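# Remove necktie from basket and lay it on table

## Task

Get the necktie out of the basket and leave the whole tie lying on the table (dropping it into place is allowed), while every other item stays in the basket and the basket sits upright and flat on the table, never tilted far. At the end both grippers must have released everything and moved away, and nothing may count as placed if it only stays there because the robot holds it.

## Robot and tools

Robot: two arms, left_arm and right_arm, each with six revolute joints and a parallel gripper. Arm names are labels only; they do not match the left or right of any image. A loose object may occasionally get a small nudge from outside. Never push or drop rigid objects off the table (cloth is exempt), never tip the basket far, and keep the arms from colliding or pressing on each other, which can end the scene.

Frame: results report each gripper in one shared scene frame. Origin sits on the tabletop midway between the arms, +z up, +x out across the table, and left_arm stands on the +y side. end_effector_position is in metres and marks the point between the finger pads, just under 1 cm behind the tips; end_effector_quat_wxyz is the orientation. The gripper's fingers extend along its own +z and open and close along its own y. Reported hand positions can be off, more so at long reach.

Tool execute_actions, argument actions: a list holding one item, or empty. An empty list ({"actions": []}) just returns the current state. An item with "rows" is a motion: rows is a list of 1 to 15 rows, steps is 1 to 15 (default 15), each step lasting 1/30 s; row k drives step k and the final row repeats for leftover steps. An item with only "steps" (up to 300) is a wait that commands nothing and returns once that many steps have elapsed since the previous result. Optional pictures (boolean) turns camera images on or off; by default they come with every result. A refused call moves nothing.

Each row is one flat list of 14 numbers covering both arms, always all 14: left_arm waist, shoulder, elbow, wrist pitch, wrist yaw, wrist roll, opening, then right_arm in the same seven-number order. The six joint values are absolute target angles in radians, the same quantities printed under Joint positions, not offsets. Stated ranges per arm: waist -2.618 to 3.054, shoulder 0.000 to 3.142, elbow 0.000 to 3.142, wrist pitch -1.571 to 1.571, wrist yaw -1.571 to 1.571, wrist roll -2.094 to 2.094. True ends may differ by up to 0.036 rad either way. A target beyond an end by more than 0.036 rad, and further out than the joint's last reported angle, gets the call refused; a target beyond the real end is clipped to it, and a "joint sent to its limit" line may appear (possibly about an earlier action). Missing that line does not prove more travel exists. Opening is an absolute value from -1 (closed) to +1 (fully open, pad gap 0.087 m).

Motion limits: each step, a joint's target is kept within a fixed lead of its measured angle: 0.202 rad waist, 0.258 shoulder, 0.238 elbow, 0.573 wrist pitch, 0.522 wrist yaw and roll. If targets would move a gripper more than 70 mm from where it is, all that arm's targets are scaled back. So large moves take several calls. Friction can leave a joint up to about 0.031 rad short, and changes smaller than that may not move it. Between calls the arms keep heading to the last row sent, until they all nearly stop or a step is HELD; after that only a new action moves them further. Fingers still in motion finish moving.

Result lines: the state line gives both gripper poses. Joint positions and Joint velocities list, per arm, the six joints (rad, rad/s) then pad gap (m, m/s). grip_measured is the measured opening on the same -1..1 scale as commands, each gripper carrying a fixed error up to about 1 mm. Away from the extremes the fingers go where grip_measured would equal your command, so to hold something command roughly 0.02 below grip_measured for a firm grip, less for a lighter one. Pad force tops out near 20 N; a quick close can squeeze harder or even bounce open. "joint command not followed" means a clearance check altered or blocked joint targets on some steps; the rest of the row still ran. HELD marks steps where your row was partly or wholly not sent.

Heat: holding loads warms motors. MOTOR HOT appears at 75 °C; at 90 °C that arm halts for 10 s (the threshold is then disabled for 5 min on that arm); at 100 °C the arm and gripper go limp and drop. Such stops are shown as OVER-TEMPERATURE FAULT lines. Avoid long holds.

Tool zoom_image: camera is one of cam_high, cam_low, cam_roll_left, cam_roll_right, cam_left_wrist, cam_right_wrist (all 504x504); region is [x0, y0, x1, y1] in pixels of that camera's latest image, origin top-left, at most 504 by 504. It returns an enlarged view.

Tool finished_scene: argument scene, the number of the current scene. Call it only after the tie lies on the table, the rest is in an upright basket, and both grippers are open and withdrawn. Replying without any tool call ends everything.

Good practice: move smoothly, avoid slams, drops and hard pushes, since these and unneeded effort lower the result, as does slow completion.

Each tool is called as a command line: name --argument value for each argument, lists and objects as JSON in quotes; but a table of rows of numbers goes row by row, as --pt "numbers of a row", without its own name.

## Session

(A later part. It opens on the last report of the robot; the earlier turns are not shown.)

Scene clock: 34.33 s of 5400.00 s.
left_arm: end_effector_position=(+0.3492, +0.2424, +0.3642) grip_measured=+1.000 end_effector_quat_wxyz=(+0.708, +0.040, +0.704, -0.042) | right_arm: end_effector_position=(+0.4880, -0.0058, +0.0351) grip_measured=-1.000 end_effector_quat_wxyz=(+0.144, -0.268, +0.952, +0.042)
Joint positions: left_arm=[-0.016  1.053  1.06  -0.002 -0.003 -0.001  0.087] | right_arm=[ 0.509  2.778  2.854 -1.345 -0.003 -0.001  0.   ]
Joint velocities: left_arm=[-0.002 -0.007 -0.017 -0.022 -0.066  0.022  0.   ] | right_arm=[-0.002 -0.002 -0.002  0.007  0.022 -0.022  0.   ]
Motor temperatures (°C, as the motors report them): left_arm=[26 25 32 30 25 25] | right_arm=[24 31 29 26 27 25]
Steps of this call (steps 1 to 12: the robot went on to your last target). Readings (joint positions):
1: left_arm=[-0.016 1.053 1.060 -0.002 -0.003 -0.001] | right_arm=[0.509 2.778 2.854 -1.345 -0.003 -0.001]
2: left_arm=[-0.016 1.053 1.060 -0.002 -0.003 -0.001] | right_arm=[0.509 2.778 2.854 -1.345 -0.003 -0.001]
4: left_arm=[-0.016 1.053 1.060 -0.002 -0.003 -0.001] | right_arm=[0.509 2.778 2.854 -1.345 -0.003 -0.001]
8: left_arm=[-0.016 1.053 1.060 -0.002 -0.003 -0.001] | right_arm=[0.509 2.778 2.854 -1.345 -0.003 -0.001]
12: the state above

Closed fully; lift to see.

execute_actions --actions '[{"rows": [[-0.016,1.053,1.06,0,0,0,1, 0.5,2.45,2.85,-1.3,0,0,-1]], "steps": 15}]' --pictures false

execute_actions --actions '[{"steps": 15}]'

Scene clock: 38.13 s of 5400.00 s.
left_arm: end_effector_position=(+0.3492, +0.2424, +0.3642) grip_measured=+1.000 end_effector_quat_wxyz=(+0.708, +0.040, +0.704, -0.042) | right_arm: end_effector_position=(+0.4918, -0.0035, +0.2373) grip_measured=-1.000 end_effector_quat_wxyz=(+0.342, -0.254, +0.899, +0.098)
Joint positions: left_arm=[-0.016  1.053  1.06  -0.002 -0.003 -0.001  0.087] | right_arm=[ 0.509  2.408  2.861 -1.295 -0.003 -0.001  0.   ]
Joint velocities: left_arm=[-0.017 -0.002  0.022 -0.081 -0.007  0.051  0.   ] | right_arm=[-0.037 -0.017 -0.007  0.125  0.007 -0.022  0.   ]
Motor temperatures (°C, as the motors report them): left_arm=[26 25 32 30 25 25] | right_arm=[24 33 29 26 27 25]
Steps of this call (steps 1 to 15: the robot went on to your last target; steps 16 to 99: nothing new was sent; steps 100 to 114: all 15 steps of this action). Readings (joint positions):
100: left_arm=[-0.016 1.053 1.060 -0.002 -0.003 -0.001] | right_arm=[0.509 2.767 2.849 -1.346 -0.003 -0.001]
101: left_arm=[-0.016 1.053 1.060 -0.002 -0.003 -0.001] | right_arm=[0.509 2.751 2.840 -1.346 -0.003 -0.001]
103: left_arm=[-0.016 1.053 1.060 -0.002 -0.003 -0.001] | right_arm=[0.509 2.703 2.837 -1.346 -0.003 -0.001]
107: left_arm=[-0.016 1.053 1.060 -0.002 -0.003 -0.001] | right_arm=[0.509 2.561 2.837 -1.337 -0.003 -0.001]
114: the state above

Scene clock: 38.63 s of 5400.00 s.
left_arm: end_effector_position=(+0.3492, +0.2424, +0.3642) grip_measured=+1.000 end_effector_quat_wxyz=(+0.708, +0.040, +0.704, -0.042) | right_arm: end_effector_position=(+0.4956, -0.0012, +0.2179) grip_measured=-1.000 end_effector_quat_wxyz=(+0.326, -0.256, +0.905, +0.093)
Joint positions: left_arm=[-0.016  1.053  1.06  -0.002 -0.003 -0.001  0.087] | right_arm=[ 0.509  2.445  2.861 -1.294 -0.003 -0.001  0.   ]
Joint velocities: left_arm=[ 0.002 -0.012  0.012 -0.037  0.007 -0.022  0.   ] | right_arm=[ 0.002  0.002 -0.012  0.11   0.022  0.007  0.   ]
Motor temperatures (°C, as the motors report them): left_arm=[26 25 32 30 25 25] | right_arm=[24 33 29 26 27 25]
Steps of this call (steps 1 to 15: the robot went on to your last target). Readings (joint positions):
1: left_arm=[-0.016 1.053 1.060 -0.002 -0.003 -0.001] | right_arm=[0.509 2.409 2.861 -1.294 -0.003 -0.001]
2: left_arm=[-0.016 1.053 1.060 -0.002 -0.003 -0.001] | right_arm=[0.509 2.414 2.861 -1.294 -0.003 -0.001]
4: left_arm=[-0.016 1.053 1.060 -0.002 -0.003 -0.001] | right_arm=[0.509 2.426 2.861 -1.294 -0.003 -0.001]
8: left_arm=[-0.016 1.053 1.060 -0.002 -0.003 -0.001] | right_arm=[0.509 2.444 2.861 -1.294 -0.003 -0.001]
15: the state above

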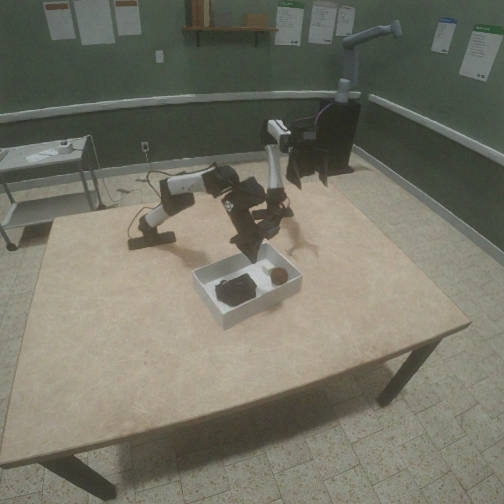

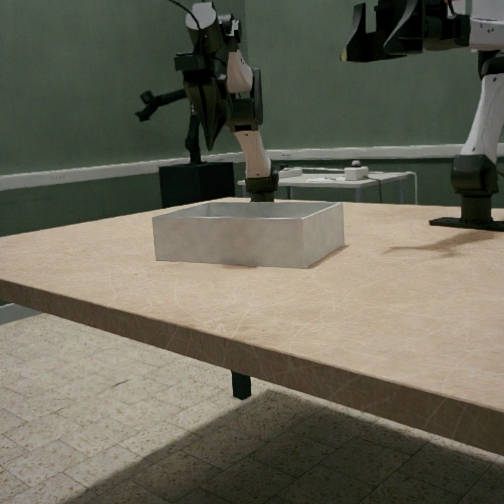

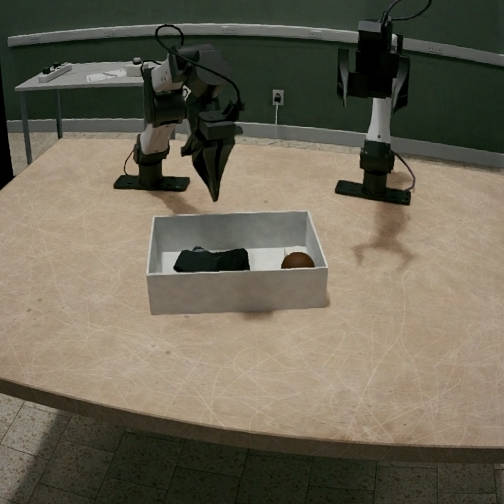

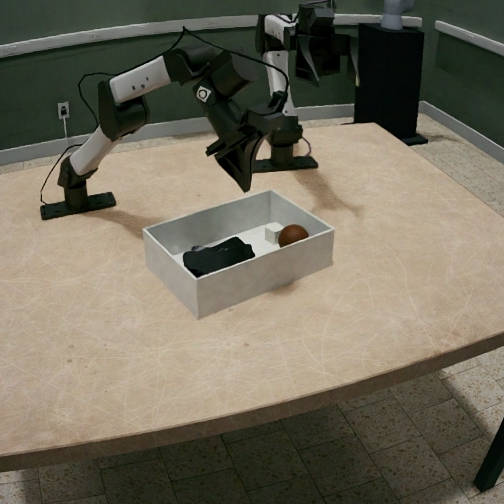

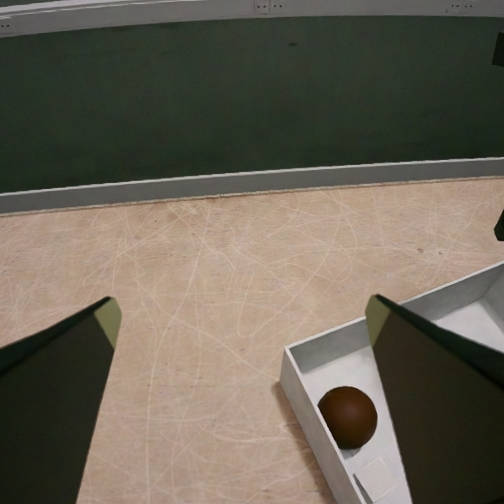

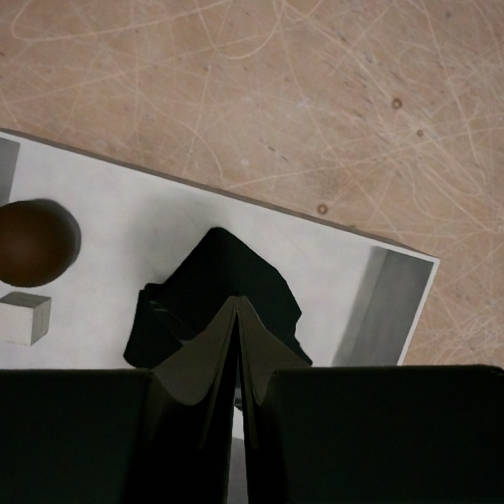

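execute_actions --actions '[{"rows": [[-0.016,1.053,1.06,0,0,0,1, 0.5,2.7,2.85,-1.3,0,0,0.6]], "steps": 15}]' --pictures false

execute_actions --actions '[{"rows": [[-0.016,1.053,1.06,0,0,0,1, 0.5,2.85,2.85,-1.3,0,0,0.6]], "steps": 15}]' --pictures false

execute_actions --actions '[{"steps": 20}]'

Scene clock: 41.37 s of 5400.00 s.
left_arm: end_effector_position=(+0.3492, +0.2424, +0.3642) grip_measured=+1.000 end_effector_quat_wxyz=(+0.708, +0.040, +0.704, -0.042) | right_arm: end_effector_position=(+0.4975, -0.0001, +0.0693) grip_measured=+0.600 end_effector_quat_wxyz=(+0.188, -0.266, +0.944, +0.054)
Joint positions: left_arm=[-0.016  1.053  1.06  -0.002 -0.003 -0.001  0.087] | right_arm=[ 0.509  2.714  2.851 -1.314 -0.003 -0.001  0.07 ]
Joint velocities: left_arm=[ 0.007 -0.007  0.012 -0.022  0.081 -0.007  0.   ] | right_arm=[ 0.022 -0.007  0.017  0.007  0.051 -0.007  0.001]
Motor temperatures (°C, as the motors report them): left_arm=[26 25 32 30 25 25] | right_arm=[24 34 29 26 27 25]
Steps of this call (steps 1 to 15: the robot went on to your last target; steps 16 to 67: nothing new was sent; steps 68 to 82: all 15 steps of this action). Readings (joint positions):
68: left_arm=[-0.016 1.053 1.060 -0.002 -0.003 -0.001] | right_arm=[0.509 2.456 2.864 -1.293 -0.003 -0.001]
69: left_arm=[-0.016 1.053 1.060 -0.002 -0.003 -0.001] | right_arm=[0.509 2.470 2.870 -1.288 -0.003 -0.001]
71: left_arm=[-0.016 1.053 1.060 -0.002 -0.003 -0.001] | right_arm=[0.509 2.517 2.871 -1.284 -0.003 -0.001]
75: left_arm=[-0.016 1.053 1.060 -0.002 -0.003 -0.001] | right_arm=[0.509 2.653 2.869 -1.284 -0.003 -0.001]
82: the state above

Scene clock: 41.87 s of 5400.00 s.
left_arm: end_effector_position=(+0.3492, +0.2424, +0.3642) grip_measured=+1.000 end_effector_quat_wxyz=(+0.708, +0.040, +0.704, -0.042) | right_arm: end_effector_position=(+0.4929, -0.0059, +0.0235) grip_measured=+0.600 end_effector_quat_wxyz=(+0.146, -0.266, +0.952, +0.035)
Joint positions: left_arm=[-0.016  1.053  1.06  -0.002 -0.003 -0.001  0.087] | right_arm=[ 0.509  2.809  2.867 -1.328  0.012  0.001  0.07 ]
Joint velocities: left_arm=[-0.017 -0.007  0.012 -0.051  0.007 -0.007  0.   ] | right_arm=[ 0.022 -0.007 -0.007 -0.11  -0.022  0.051 -0.001]
Motor temperatures (°C, as the motors report them): left_arm=[26 25 32 30 25 25] | right_arm=[24 34 29 26 27 25]
Steps of this call (steps 1 to 15: all 15 steps of this action). Readings (joint positions):
1: left_arm=[-0.016 1.053 1.060 -0.002 -0.003 -0.001] | right_arm=[0.509 2.724 2.855 -1.314 -0.003 -0.001]
2: left_arm=[-0.016 1.053 1.060 -0.002 -0.003 -0.001] | right_arm=[0.509 2.733 2.863 -1.316 0.002 -0.001]
4: left_arm=[-0.016 1.053 1.060 -0.002 -0.003 -0.001] | right_arm=[0.509 2.746 2.867 -1.321 0.004 -0.001]
8: left_arm=[-0.016 1.053 1.060 -0.002 -0.003 -0.001] | right_arm=[0.509 2.787 2.867 -1.327 0.004 0.001]
15: the state above

Scene clock: 42.53 s of 5400.00 s.
left_arm: end_effector_position=(+0.3492, +0.2424, +0.3642) grip_measured=+1.000 end_effector_quat_wxyz=(+0.708, +0.040, +0.704, -0.042) | right_arm: end_effector_position=(+0.4929, -0.0059, +0.0235) grip_measured=+0.600 end_effector_quat_wxyz=(+0.146, -0.266, +0.952, +0.035)
Joint positions: left_arm=[-0.016  1.053  1.06  -0.002 -0.003 -0.001  0.087] | right_arm=[ 0.509  2.809  2.867 -1.328  0.012  0.001  0.07 ]
Joint velocities: left_arm=[-0.002 -0.012  0.012 -0.095 -0.066 -0.037  0.   ] | right_arm=[-0.012 -0.012  0.002  0.037 -0.051 -0.022 -0.   ]
Motor temperatures (°C, as the motors report them): left_arm=[26 25 32 30 25 25] | right_arm=[24 34 29 26 27 25]
Steps of this call (steps 1 to 15: the robot went on to your last target; steps 16 to 20: nothing new was sent). Readings (joint positions):
1: left_arm=[-0.016 1.053 1.060 -0.002 -0.003 -0.001] | right_arm=[0.509 2.809 2.867 -1.328 0.012 0.001]
2: left_arm=[-0.016 1.053 1.060 -0.002 -0.003 -0.001] | right_arm=[0.509 2.809 2.867 -1.328 0.012 0.001]
4: left_arm=[-0.016 1.053 1.060 -0.002 -0.003 -0.001] | right_arm=[0.509 2.809 2.867 -1.328 0.012 0.001]
8: left_arm=[-0.016 1.053 1.060 -0.002 -0.003 -0.001] | right_arm=[0.509 2.809 2.867 -1.328 0.012 0.001]
20: the state above
All arms were judged still, so your last target was given up. Only a new action makes them travel on or press farther. Fingers that are still opening or closing keep moving.

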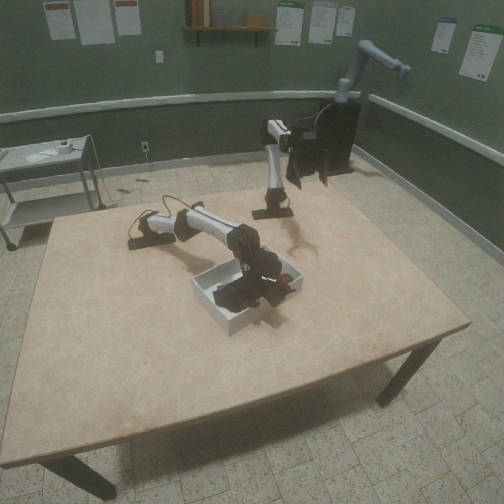

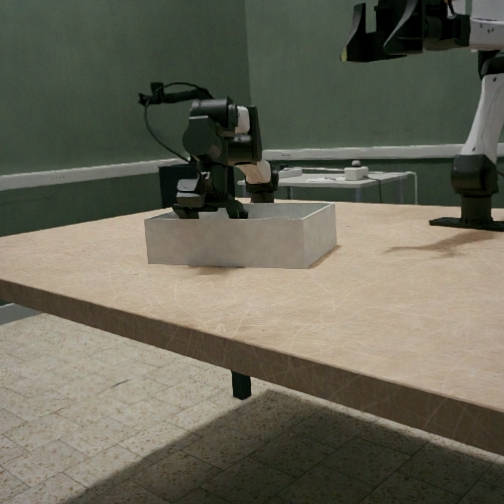

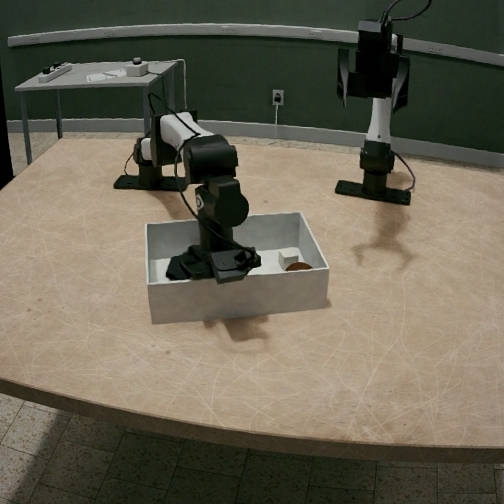

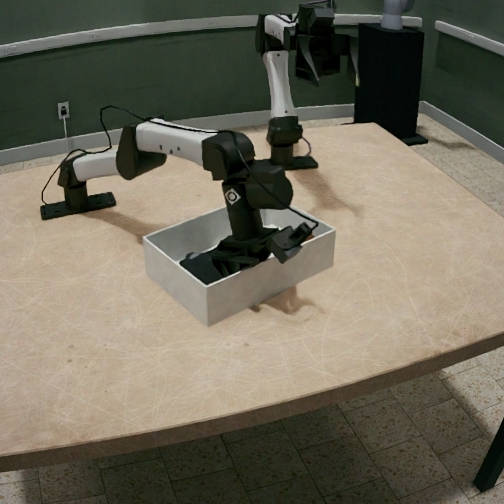

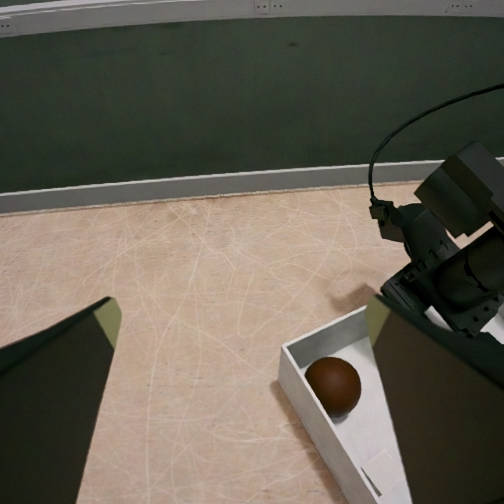

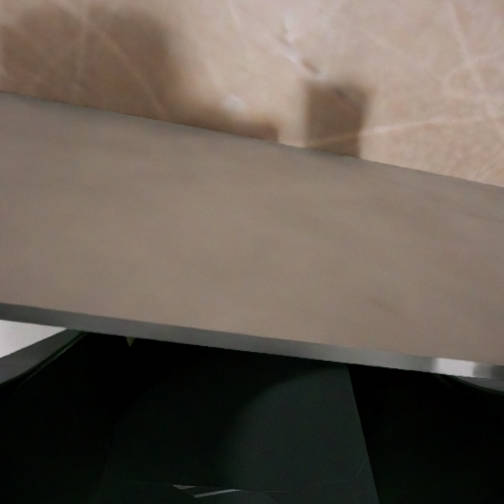

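execute_actions --actions '[{"rows": [[-0.016,1.053,1.06,0,0,0,1, 0.5,2.81,2.85,-1.32,0,0,-1]], "steps": 15}]' --pictures false

execute_actions --actions '[{"rows": [[-0.016,1.053,1.06,0,0,0,1, 0.5,2.45,2.85,-1.3,0,0,-1]], "steps": 15}]' --pictures false

execute_actions --actions '[{"steps": 15}]'

Scene clock: 44.87 s of 5400.00 s.
left_arm: end_effector_position=(+0.3492, +0.2424, +0.3642) grip_measured=+1.000 end_effector_quat_wxyz=(+0.708, +0.040, +0.704, -0.042) | right_arm: end_effector_position=(+0.4931, -0.0055, +0.0251) grip_measured=-0.942 end_effector_quat_wxyz=(+0.148, -0.266, +0.952, +0.036)
Joint positions: left_arm=[-0.016  1.053  1.06  -0.002 -0.003 -0.001  0.087] | right_arm=[ 0.509  2.806  2.867 -1.327  0.011  0.001  0.003]
Joint velocities: left_arm=[-0.007 -0.002 -0.002 -0.051  0.081 -0.037  0.   ] | right_arm=[-0.007 -0.007  0.002  0.007 -0.022  0.022  0.   ]
Motor temperatures (°C, as the motors report them): left_arm=[26 25 33 30 25 25] | right_arm=[24 35 29 27 27 25]
Steps of this call (steps 1 to 55: nothing new was sent; steps 56 to 70: all 15 steps of this action). Readings (joint positions):
56: left_arm=[-0.016 1.053 1.060 -0.002 -0.003 -0.001] | right_arm=[0.509 2.809 2.867 -1.328 0.012 0.001]
57: left_arm=[-0.016 1.053 1.060 -0.002 -0.003 -0.001] | right_arm=[0.509 2.809 2.867 -1.327 0.011 0.001]
59: left_arm=[-0.016 1.053 1.060 -0.002 -0.003 -0.001] | right_arm=[0.509 2.809 2.867 -1.327 0.011 0.001]
63: left_arm=[-0.016 1.053 1.060 -0.002 -0.003 -0.001] | right_arm=[0.509 2.806 2.867 -1.327 0.011 0.001]
70: the state above

Scene clock: 45.37 s of 5400.00 s.
left_arm: end_effector_position=(+0.3492, +0.2424, +0.3642) grip_measured=+1.000 end_effector_quat_wxyz=(+0.708, +0.040, +0.704, -0.042) | right_arm: end_effector_position=(+0.4931, -0.0054, +0.2385) grip_measured=-0.945 end_effector_quat_wxyz=(+0.345, -0.251, +0.900, +0.092)
Joint positions: left_arm=[-0.016  1.053  1.06  -0.002 -0.003 -0.001  0.087] | right_arm=[ 0.509  2.407  2.862 -1.294  0.01   0.001  0.002]
Joint velocities: left_arm=[-0.012  0.012  0.007 -0.022  0.037  0.081  0.   ] | right_arm=[-0.017 -0.061  0.022  0.007  0.007 -0.051  0.002]
Motor temperatures (°C, as the motors report them): left_arm=[26 25 33 30 25 25] | right_arm=[24 35 30 27 27 25]
Steps of this call (steps 1 to 15: all 15 steps of this action). Readings (joint positions):
1: left_arm=[-0.016 1.053 1.060 -0.002 -0.003 -0.001] | right_arm=[0.509 2.793 2.861 -1.327 0.011 0.001]
2: left_arm=[-0.016 1.053 1.060 -0.002 -0.003 -0.001] | right_arm=[0.509 2.775 2.850 -1.329 0.011 0.001]
4: left_arm=[-0.016 1.053 1.060 -0.002 -0.003 -0.001] | right_arm=[0.509 2.725 2.843 -1.330 0.011 0.001]
8: left_arm=[-0.016 1.053 1.060 -0.002 -0.003 -0.001] | right_arm=[0.509 2.582 2.843 -1.327 0.011 0.001]
15: the state above

Scene clock: 45.87 s of 5400.00 s.
left_arm: end_effector_position=(+0.3492, +0.2424, +0.3642) grip_measured=+1.000 end_effector_quat_wxyz=(+0.708, +0.040, +0.704, -0.042) | right_arm: end_effector_position=(+0.4969, -0.0029, +0.2171) grip_measured=-0.945 end_effector_quat_wxyz=(+0.327, -0.253, +0.906, +0.087)
Joint positions: left_arm=[-0.016  1.053  1.06  -0.002 -0.003 -0.001  0.087] | right_arm=[ 0.509  2.447  2.862 -1.295  0.01   0.001  0.002]
Joint velocities: left_arm=[ 0.002 -0.007 -0.007  0.007 -0.007  0.022  0.   ] | right_arm=[ 0.007 -0.027 -0.007 -0.007  0.037 -0.051  0.   ]
Motor temperatures (°C, as the motors report them): left_arm=[26 25 33 30 25 25] | right_arm=[24 35 30 27 27 25]
Steps of this call (steps 1 to 15: the robot went on to your last target). Readings (joint positions):
1: left_arm=[-0.016 1.053 1.060 -0.002 -0.003 -0.001] | right_arm=[0.509 2.407 2.862 -1.292 0.010 0.001]
2: left_arm=[-0.016 1.053 1.060 -0.002 -0.003 -0.001] | right_arm=[0.509 2.410 2.862 -1.293 0.010 0.001]
4: left_arm=[-0.016 1.053 1.060 -0.002 -0.003 -0.001] | right_arm=[0.509 2.424 2.862 -1.293 0.010 0.001]
8: left_arm=[-0.016 1.053 1.060 -0.002 -0.003 -0.001] | right_arm=[0.509 2.445 2.862 -1.294 0.010 0.001]
15: the state above

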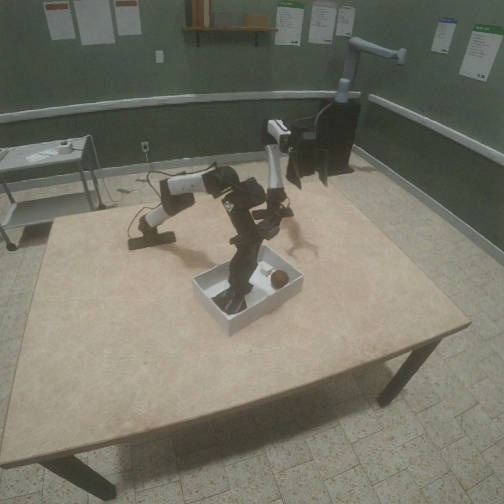

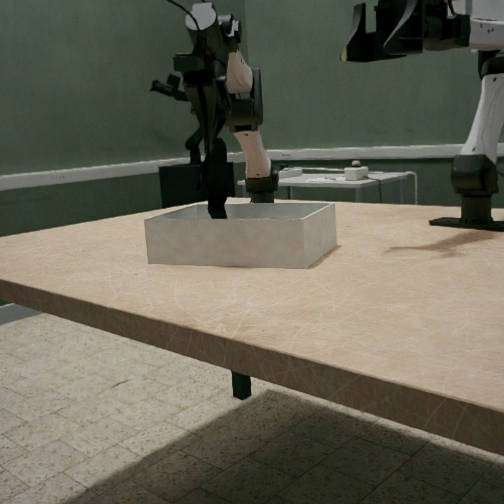

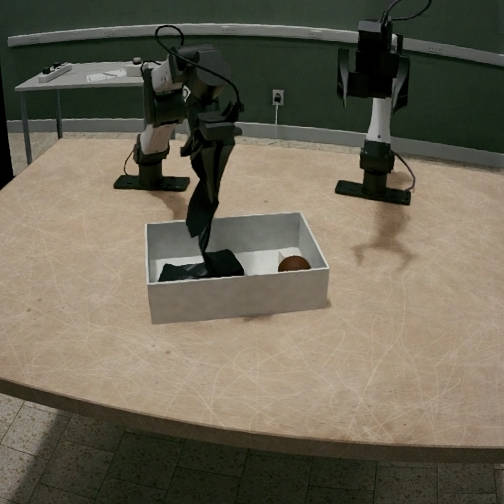

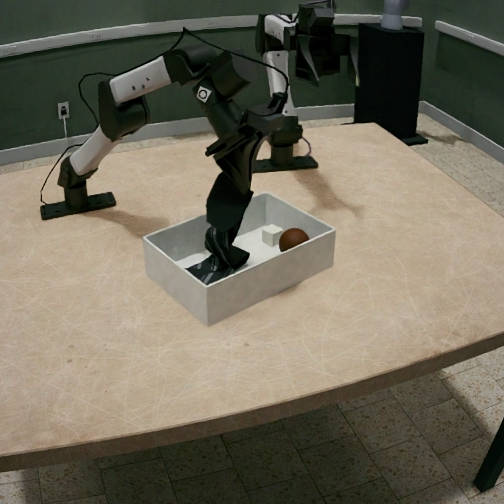

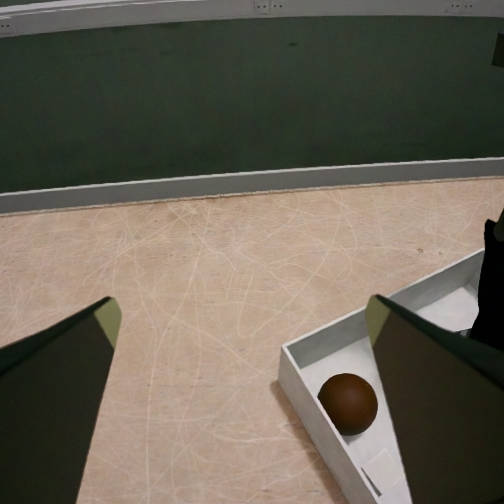

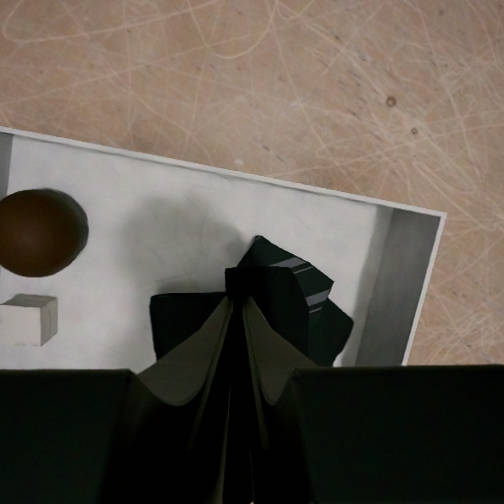

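execute_actions --actions '[{"rows": [[-0.016,1.053,1.06,0,0,0,1, 0.5,2.0,2.85,-1.0,0,0,-1]], "steps": 15}]' --pictures false

execute_actions --actions '[{"steps": 25}]'

Scene clock: 47.90 s of 5400.00 s.
left_arm: end_effector_position=(+0.3492, +0.2424, +0.3642) grip_measured=+1.000 end_effector_quat_wxyz=(+0.708, +0.040, +0.704, -0.042) | right_arm: end_effector_position=(+0.4498, -0.0316, +0.4609) grip_measured=-0.945 end_effector_quat_wxyz=(+0.584, -0.212, +0.767, +0.161)
Joint positions: left_arm=[-0.016  1.053  1.06  -0.002 -0.003 -0.001  0.087] | right_arm=[ 0.509  2.038  2.844 -1.075  0.01   0.001  0.002]
Joint velocities: left_arm=[-0.002 -0.002 -0.007 -0.051 -0.051 -0.037  0.   ] | right_arm=[-0.012 -0.921 -0.007  0.579  0.022 -0.037 -0.001]
Motor temperatures (°C, as the motors report them): left_arm=[26 25 33 31 25 25] | right_arm=[24 36 30 27 27 25]
Steps of this call (steps 1 to 15: the robot went on to your last target; steps 16 to 46: nothing new was sent; steps 47 to 61: all 15 steps of this action). Readings (joint positions):
47: left_arm=[-0.016 1.053 1.060 -0.002 -0.003 -0.001] | right_arm=[0.509 2.439 2.857 -1.284 0.010 0.001]
48: left_arm=[-0.016 1.053 1.060 -0.002 -0.003 -0.001] | right_arm=[0.509 2.426 2.848 -1.269 0.010 0.001]
50: left_arm=[-0.016 1.053 1.060 -0.002 -0.003 -0.001] | right_arm=[0.509 2.389 2.844 -1.239 0.010 0.001]
54: left_arm=[-0.016 1.053 1.060 -0.002 -0.003 -0.001] | right_arm=[0.509 2.275 2.844 -1.181 0.010 0.001]
61: the state above

Scene clock: 48.73 s of 5400.00 s.
left_arm: end_effector_position=(+0.3492, +0.2424, +0.3642) grip_measured=+1.000 end_effector_quat_wxyz=(+0.708, +0.040, +0.704, -0.042) | right_arm: end_effector_position=(+0.4402, -0.0374, +0.5032) grip_measured=-0.945 end_effector_quat_wxyz=(+0.632, -0.201, +0.728, +0.175)
Joint positions: left_arm=[-0.016  1.053  1.06  -0.002 -0.003 -0.001  0.087] | right_arm=[ 0.509  1.995  2.859 -1.004  0.009  0.001  0.002]
Joint velocities: left_arm=[-0.002  0.007  0.012 -0.168 -0.11  -0.051  0.   ] | right_arm=[-0.012  0.007  0.002 -0.022  0.007  0.007 -0.   ]
Motor temperatures (°C, as the motors report them): left_arm=[26 25 33 31 25 25] | right_arm=[24 35 30 27 27 25]
Steps of this call (steps 1 to 25: the robot went on to your last target). Readings (joint positions):
1: left_arm=[-0.016 1.053 1.060 -0.002 -0.003 -0.001] | right_arm=[0.509 2.011 2.845 -1.057 0.010 0.001]
2: left_arm=[-0.016 1.053 1.060 -0.002 -0.003 -0.001] | right_arm=[0.509 1.990 2.850 -1.042 0.010 0.001]
4: left_arm=[-0.016 1.053 1.060 -0.002 -0.003 -0.001] | right_arm=[0.509 1.967 2.858 -1.018 0.010 0.001]
8: left_arm=[-0.016 1.053 1.060 -0.002 -0.003 -0.001] | right_arm=[0.509 1.972 2.859 -1.004 0.009 0.001]
25: the state above

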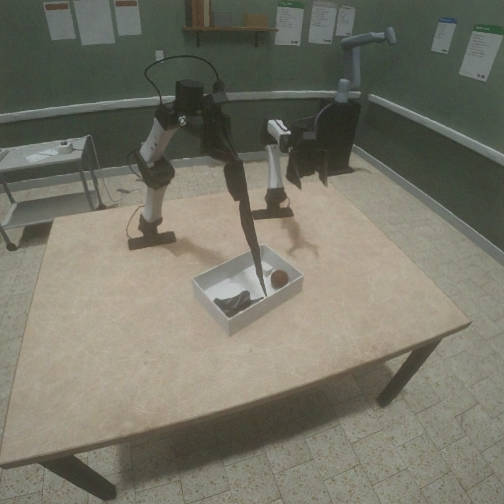

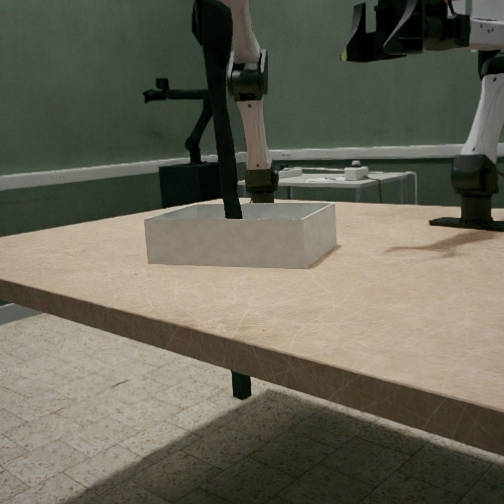

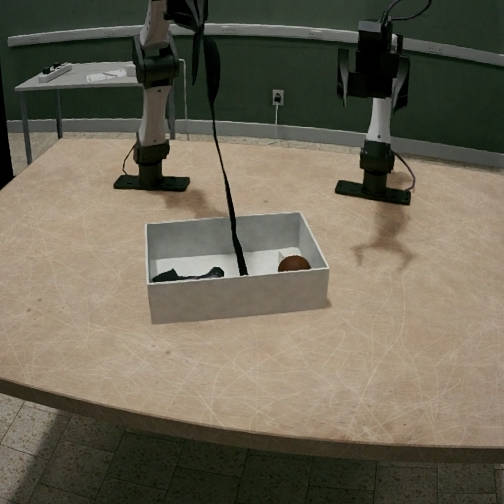

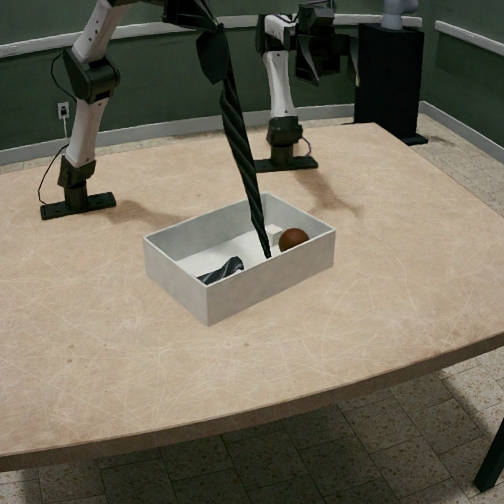

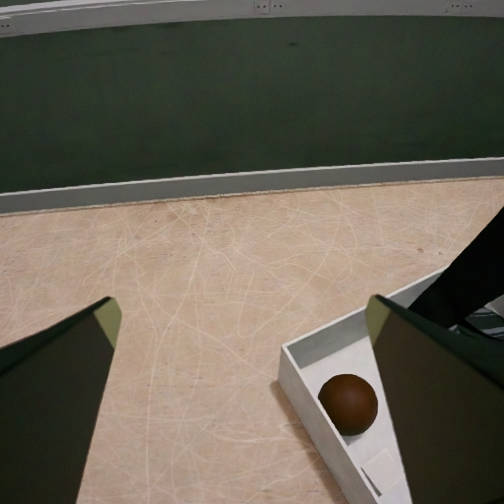

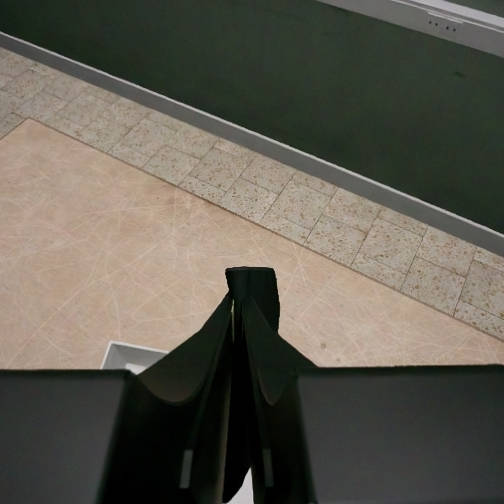

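execute_actions --actions '[{"rows": [[-0.016,1.053,1.06,0,0,0,1, 0.0,2.0,2.85,-1.0,0,0,-1]], "steps": 15}]' --pictures false

execute_actions --actions '[{"rows": [[-0.016,1.053,1.06,0,0,0,1, -0.5,2.0,2.85,-1.0,0,0,-1]], "steps": 15}]' --pictures false

execute_actions --actions '[{"steps": 30}]'

Scene clock: 51.37 s of 5400.00 s.
left_arm: end_effector_position=(+0.3492, +0.2424, +0.3642) grip_measured=+1.000 end_effector_quat_wxyz=(+0.708, +0.040, +0.704, -0.042) | right_arm: end_effector_position=(+0.5121, -0.2772, +0.5009) grip_measured=-0.945 end_effector_quat_wxyz=(+0.654, -0.006, +0.756, +0.005)
Joint positions: left_arm=[-0.016  1.053  1.06  -0.002 -0.003 -0.001  0.087] | right_arm=[-0.014  2.     2.859 -1.004  0.01   0.001  0.002]
Joint velocities: left_arm=[ 0.007  0.002 -0.007 -0.051  0.007 -0.051  0.   ] | right_arm=[ 0.071  0.007 -0.007  0.051 -0.11  -0.022  0.   ]
Motor temperatures (°C, as the motors report them): left_arm=[26 25 33 31 25 25] | right_arm=[24 35 29 28 27 25]
Steps of this call (steps 1 to 15: the robot went on to your last target; steps 16 to 64: nothing new was sent; steps 65 to 79: all 15 steps of this action). Readings (joint positions):
65: left_arm=[-0.016 1.053 1.060 -0.002 -0.003 -0.001] | right_arm=[0.491 1.995 2.859 -1.004 -0.002 0.001]
66: left_arm=[-0.016 1.053 1.060 -0.002 -0.003 -0.001] | right_arm=[0.455 1.995 2.859 -1.004 -0.011 0.001]
68: left_arm=[-0.016 1.053 1.060 -0.002 -0.003 -0.001] | right_arm=[0.349 1.996 2.859 -1.004 -0.012 0.001]
72: left_arm=[-0.016 1.053 1.060 -0.002 -0.003 -0.001] | right_arm=[0.113 1.999 2.859 -1.004 -0.009 0.001]
79: the state above

Scene clock: 51.87 s of 5400.00 s.
left_arm: end_effector_position=(+0.3492, +0.2424, +0.3642) grip_measured=+1.000 end_effector_quat_wxyz=(+0.708, +0.040, +0.704, -0.042) | right_arm: end_effector_position=(+0.4586, -0.5109, +0.5003) grip_measured=-0.945 end_effector_quat_wxyz=(+0.634, +0.180, +0.735, -0.156)
Joint positions: left_arm=[-0.016  1.053  1.06  -0.002 -0.003 -0.001  0.087] | right_arm=[-0.513  2.001  2.859 -1.004  0.009  0.     0.002]
Joint velocities: left_arm=[ 0.012 -0.007  0.017 -0.051 -0.022  0.022  0.   ] | right_arm=[ 0.037  0.002 -0.017  0.007 -0.066 -0.051  0.   ]
Motor temperatures (°C, as the motors report them): left_arm=[26 25 33 31 25 25] | right_arm=[24 35 29 28 27 25]
Steps of this call (steps 1 to 15: all 15 steps of this action). Readings (joint positions):
1: left_arm=[-0.016 1.053 1.060 -0.002 -0.003 -0.001] | right_arm=[-0.030 2.000 2.859 -1.004 -0.002 0.000]
2: left_arm=[-0.016 1.053 1.060 -0.002 -0.003 -0.001] | right_arm=[-0.064 2.000 2.859 -1.004 -0.011 0.000]
4: left_arm=[-0.016 1.053 1.060 -0.002 -0.003 -0.001] | right_arm=[-0.170 2.000 2.859 -1.004 -0.012 0.000]
8: left_arm=[-0.016 1.053 1.060 -0.002 -0.003 -0.001] | right_arm=[-0.405 2.001 2.859 -1.004 -0.009 0.000]
15: the state above

Scene clock: 52.87 s of 5400.00 s.
left_arm: end_effector_position=(+0.3492, +0.2424, +0.3642) grip_measured=+1.000 end_effector_quat_wxyz=(+0.708, +0.040, +0.704, -0.042) | right_arm: end_effector_position=(+0.4591, -0.5100, +0.5003) grip_measured=-0.945 end_effector_quat_wxyz=(+0.635, +0.179, +0.735, -0.155)
Joint positions: left_arm=[-0.016  1.053  1.06  -0.002 -0.003 -0.001  0.087] | right_arm=[-0.511  2.001  2.859 -1.004  0.008  0.     0.002]
Joint velocities: left_arm=[-0.012 -0.007  0.012 -0.081  0.051 -0.007  0.   ] | right_arm=[ 0.012  0.002 -0.002  0.051 -0.022 -0.007 -0.   ]
Motor temperatures (°C, as the motors report them): left_arm=[26 25 33 31 25 25] | right_arm=[24 35 29 28 27 25]
Steps of this call (steps 1 to 15: the robot went on to your last target; steps 16 to 30: nothing new was sent). Readings (joint positions):
1: left_arm=[-0.016 1.053 1.060 -0.002 -0.003 -0.001] | right_arm=[-0.512 2.001 2.859 -1.004 0.008 0.000]
2: left_arm=[-0.016 1.053 1.060 -0.002 -0.003 -0.001] | right_arm=[-0.511 2.001 2.859 -1.004 0.008 0.000]
4: left_arm=[-0.016 1.053 1.060 -0.002 -0.003 -0.001] | right_arm=[-0.511 2.001 2.859 -1.004 0.008 0.000]
8: left_arm=[-0.016 1.053 1.060 -0.002 -0.003 -0.001] | right_arm=[-0.511 2.001 2.859 -1.004 0.008 0.000]
30: the state above
All arms were judged still, so your last target was given up. Only a new action makes them travel on or press farther. Fingers that are still opening or closing keep moving.

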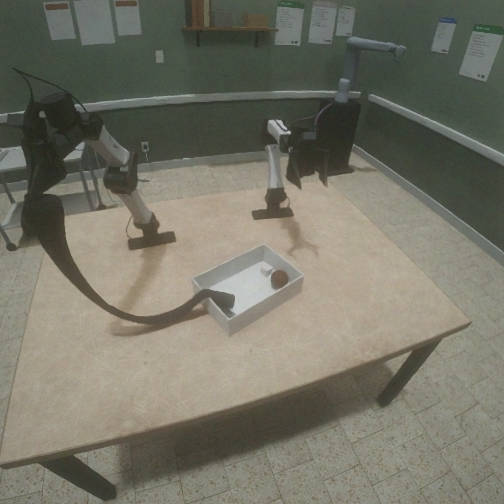

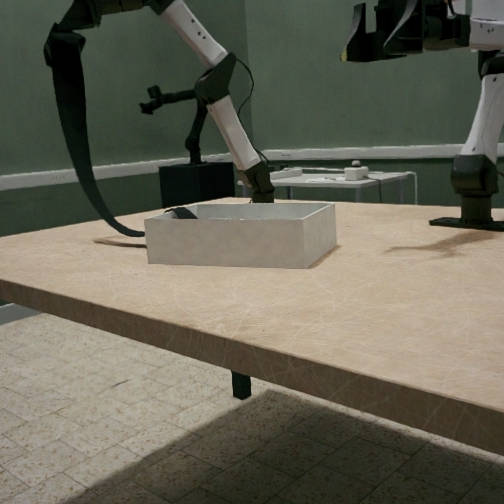

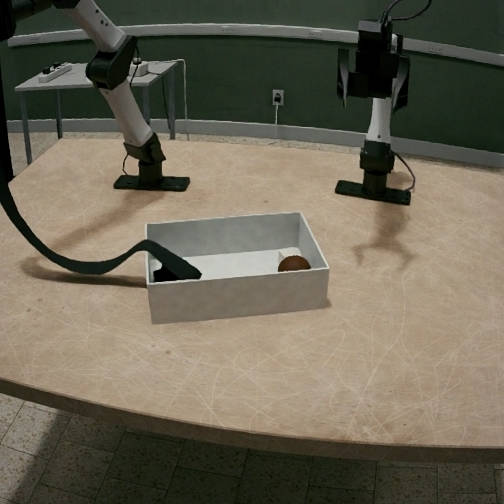

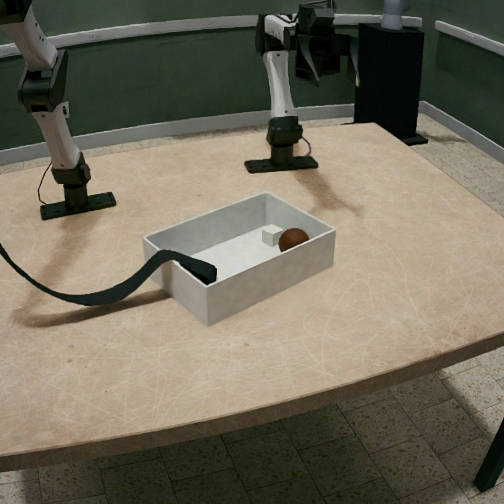

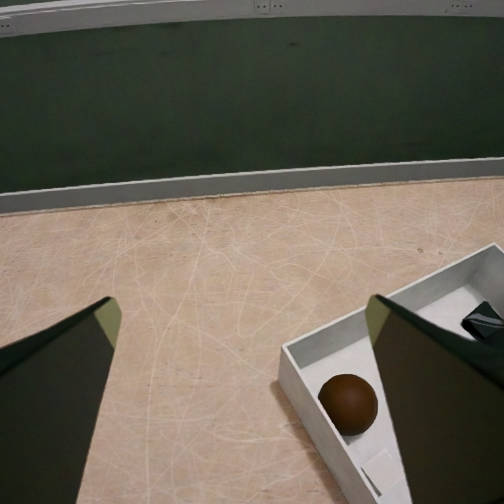

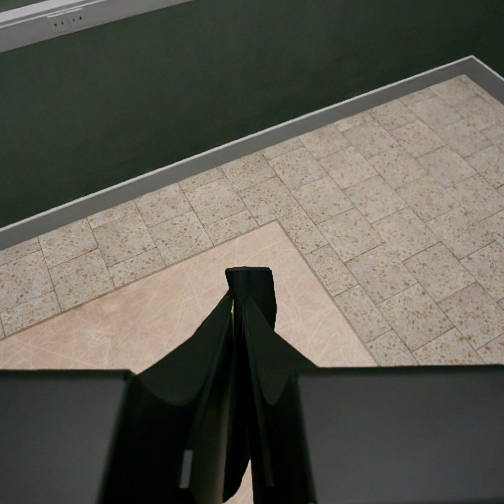

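execute_actions --actions '[{"rows": [[-0.016,1.053,1.06,0,0,0,1, -0.9,1.8,2.85,-0.9,0,0,-1]], "steps": 15}]' --pictures false

execute_actions --actions '[{"steps": 30}]'

Scene clock: 55.03 s of 5400.00 s.
left_arm: end_effector_position=(+0.3492, +0.2424, +0.3642) grip_measured=+1.000 end_effector_quat_wxyz=(+0.708, +0.040, +0.704, -0.042) | right_arm: end_effector_position=(+0.2850, -0.5906, +0.6080) grip_measured=-0.945 end_effector_quat_wxyz=(+0.685, +0.276, +0.595, -0.317)
Joint positions: left_arm=[-0.016  1.053  1.06  -0.002 -0.003 -0.001  0.087] | right_arm=[-0.901  1.789  2.848 -0.918  0.007  0.     0.002]
Joint velocities: left_arm=[ 0.002  0.002 -0.007 -0.037 -0.007  0.037  0.   ] | right_arm=[ 0.007 -0.1    0.007  0.212  0.022  0.095  0.   ]
Motor temperatures (°C, as the motors report them): left_arm=[26 25 33 31 25 25] | right_arm=[24 35 29 28 27 25]
Steps of this call (steps 1 to 50: nothing new was sent; steps 51 to 65: all 15 steps of this action). Readings (joint positions):
51: left_arm=[-0.016 1.053 1.060 -0.002 -0.003 -0.001] | right_arm=[-0.520 1.995 2.856 -1.003 0.003 0.000]
52: left_arm=[-0.016 1.053 1.060 -0.002 -0.003 -0.001] | right_arm=[-0.540 1.985 2.850 -1.003 -0.002 0.000]
54: left_arm=[-0.016 1.053 1.060 -0.002 -0.003 -0.001] | right_arm=[-0.602 1.958 2.848 -1.001 -0.003 0.000]
58: left_arm=[-0.016 1.053 1.060 -0.002 -0.003 -0.001] | right_arm=[-0.768 1.884 2.848 -0.979 -0.004 0.000]
65: the state above

Scene clock: 56.03 s of 5400.00 s.
left_arm: end_effector_position=(+0.3492, +0.2424, +0.3642) grip_measured=+1.000 end_effector_quat_wxyz=(+0.708, +0.040, +0.704, -0.042) | right_arm: end_effector_position=(+0.2854, -0.5911, +0.6092) grip_measured=-0.945 end_effector_quat_wxyz=(+0.687, +0.275, +0.593, -0.318)
Joint positions: left_arm=[-0.016  1.053  1.06  -0.002 -0.003 -0.001  0.087] | right_arm=[-0.901  1.79   2.848 -0.912  0.007  0.     0.002]
Joint velocities: left_arm=[ 0.007 -0.002 -0.002 -0.022 -0.051  0.007  0.   ] | right_arm=[ 0.007 -0.022  0.002 -0.007 -0.066  0.007 -0.   ]
Motor temperatures (°C, as the motors report them): left_arm=[26 25 33 31 25 25] | right_arm=[24 35 29 29 27 25]
Steps of this call (steps 1 to 15: the robot went on to your last target; steps 16 to 30: nothing new was sent). Readings (joint positions):
1: left_arm=[-0.016 1.053 1.060 -0.002 -0.003 -0.001] | right_arm=[-0.901 1.787 2.848 -0.914 0.007 0.000]
2: left_arm=[-0.016 1.053 1.060 -0.002 -0.003 -0.001] | right_arm=[-0.901 1.787 2.848 -0.912 0.007 0.000]
4: left_arm=[-0.016 1.053 1.060 -0.002 -0.003 -0.001] | right_arm=[-0.901 1.789 2.848 -0.912 0.007 0.000]
8: left_arm=[-0.016 1.053 1.060 -0.002 -0.003 -0.001] | right_arm=[-0.901 1.790 2.848 -0.912 0.007 0.000]
30: the state above
All arms were judged still, so your last target was given up. Only a new action makes them travel on or press farther. Fingers that are still opening or closing keep moving.

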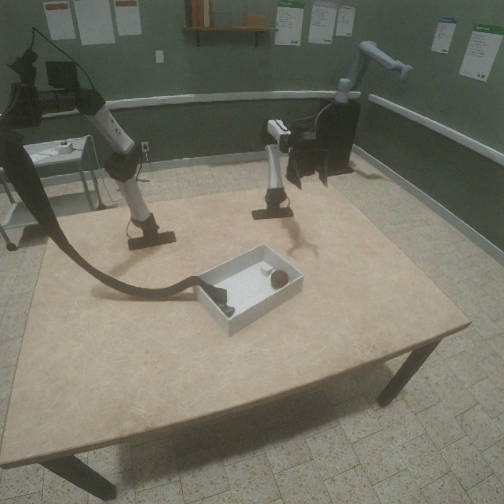

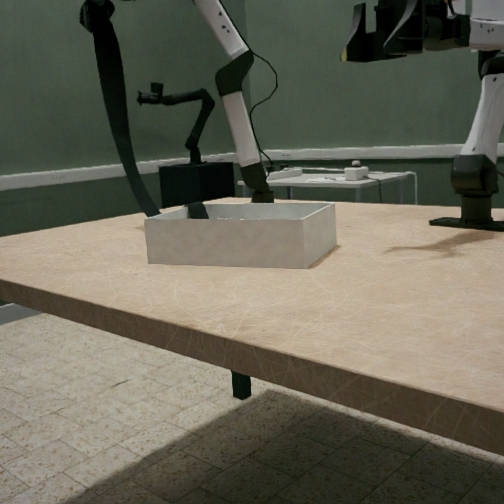

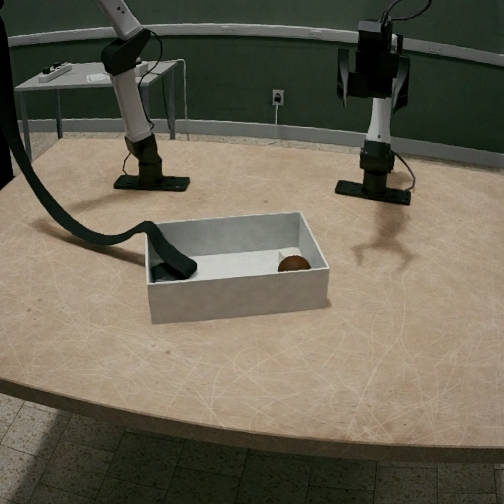

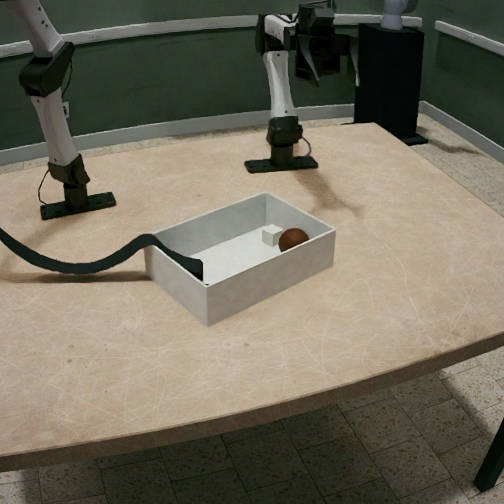

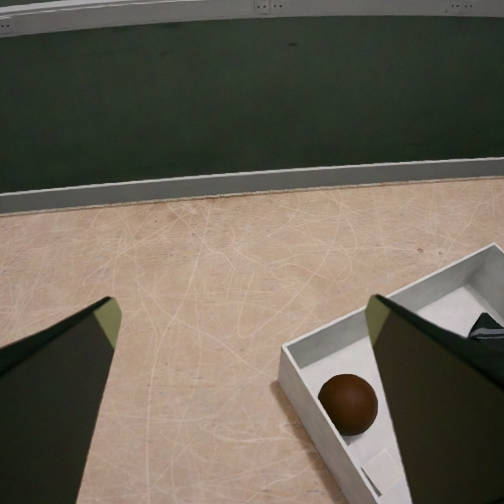

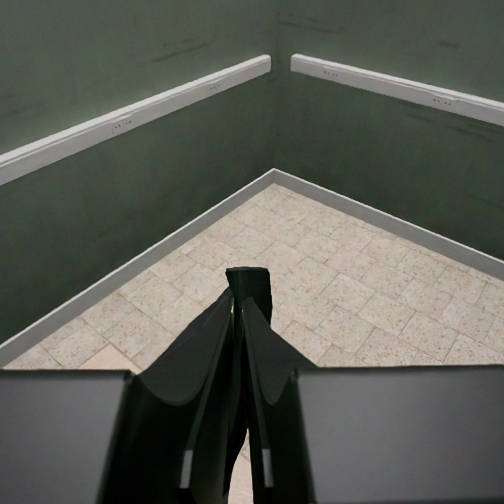

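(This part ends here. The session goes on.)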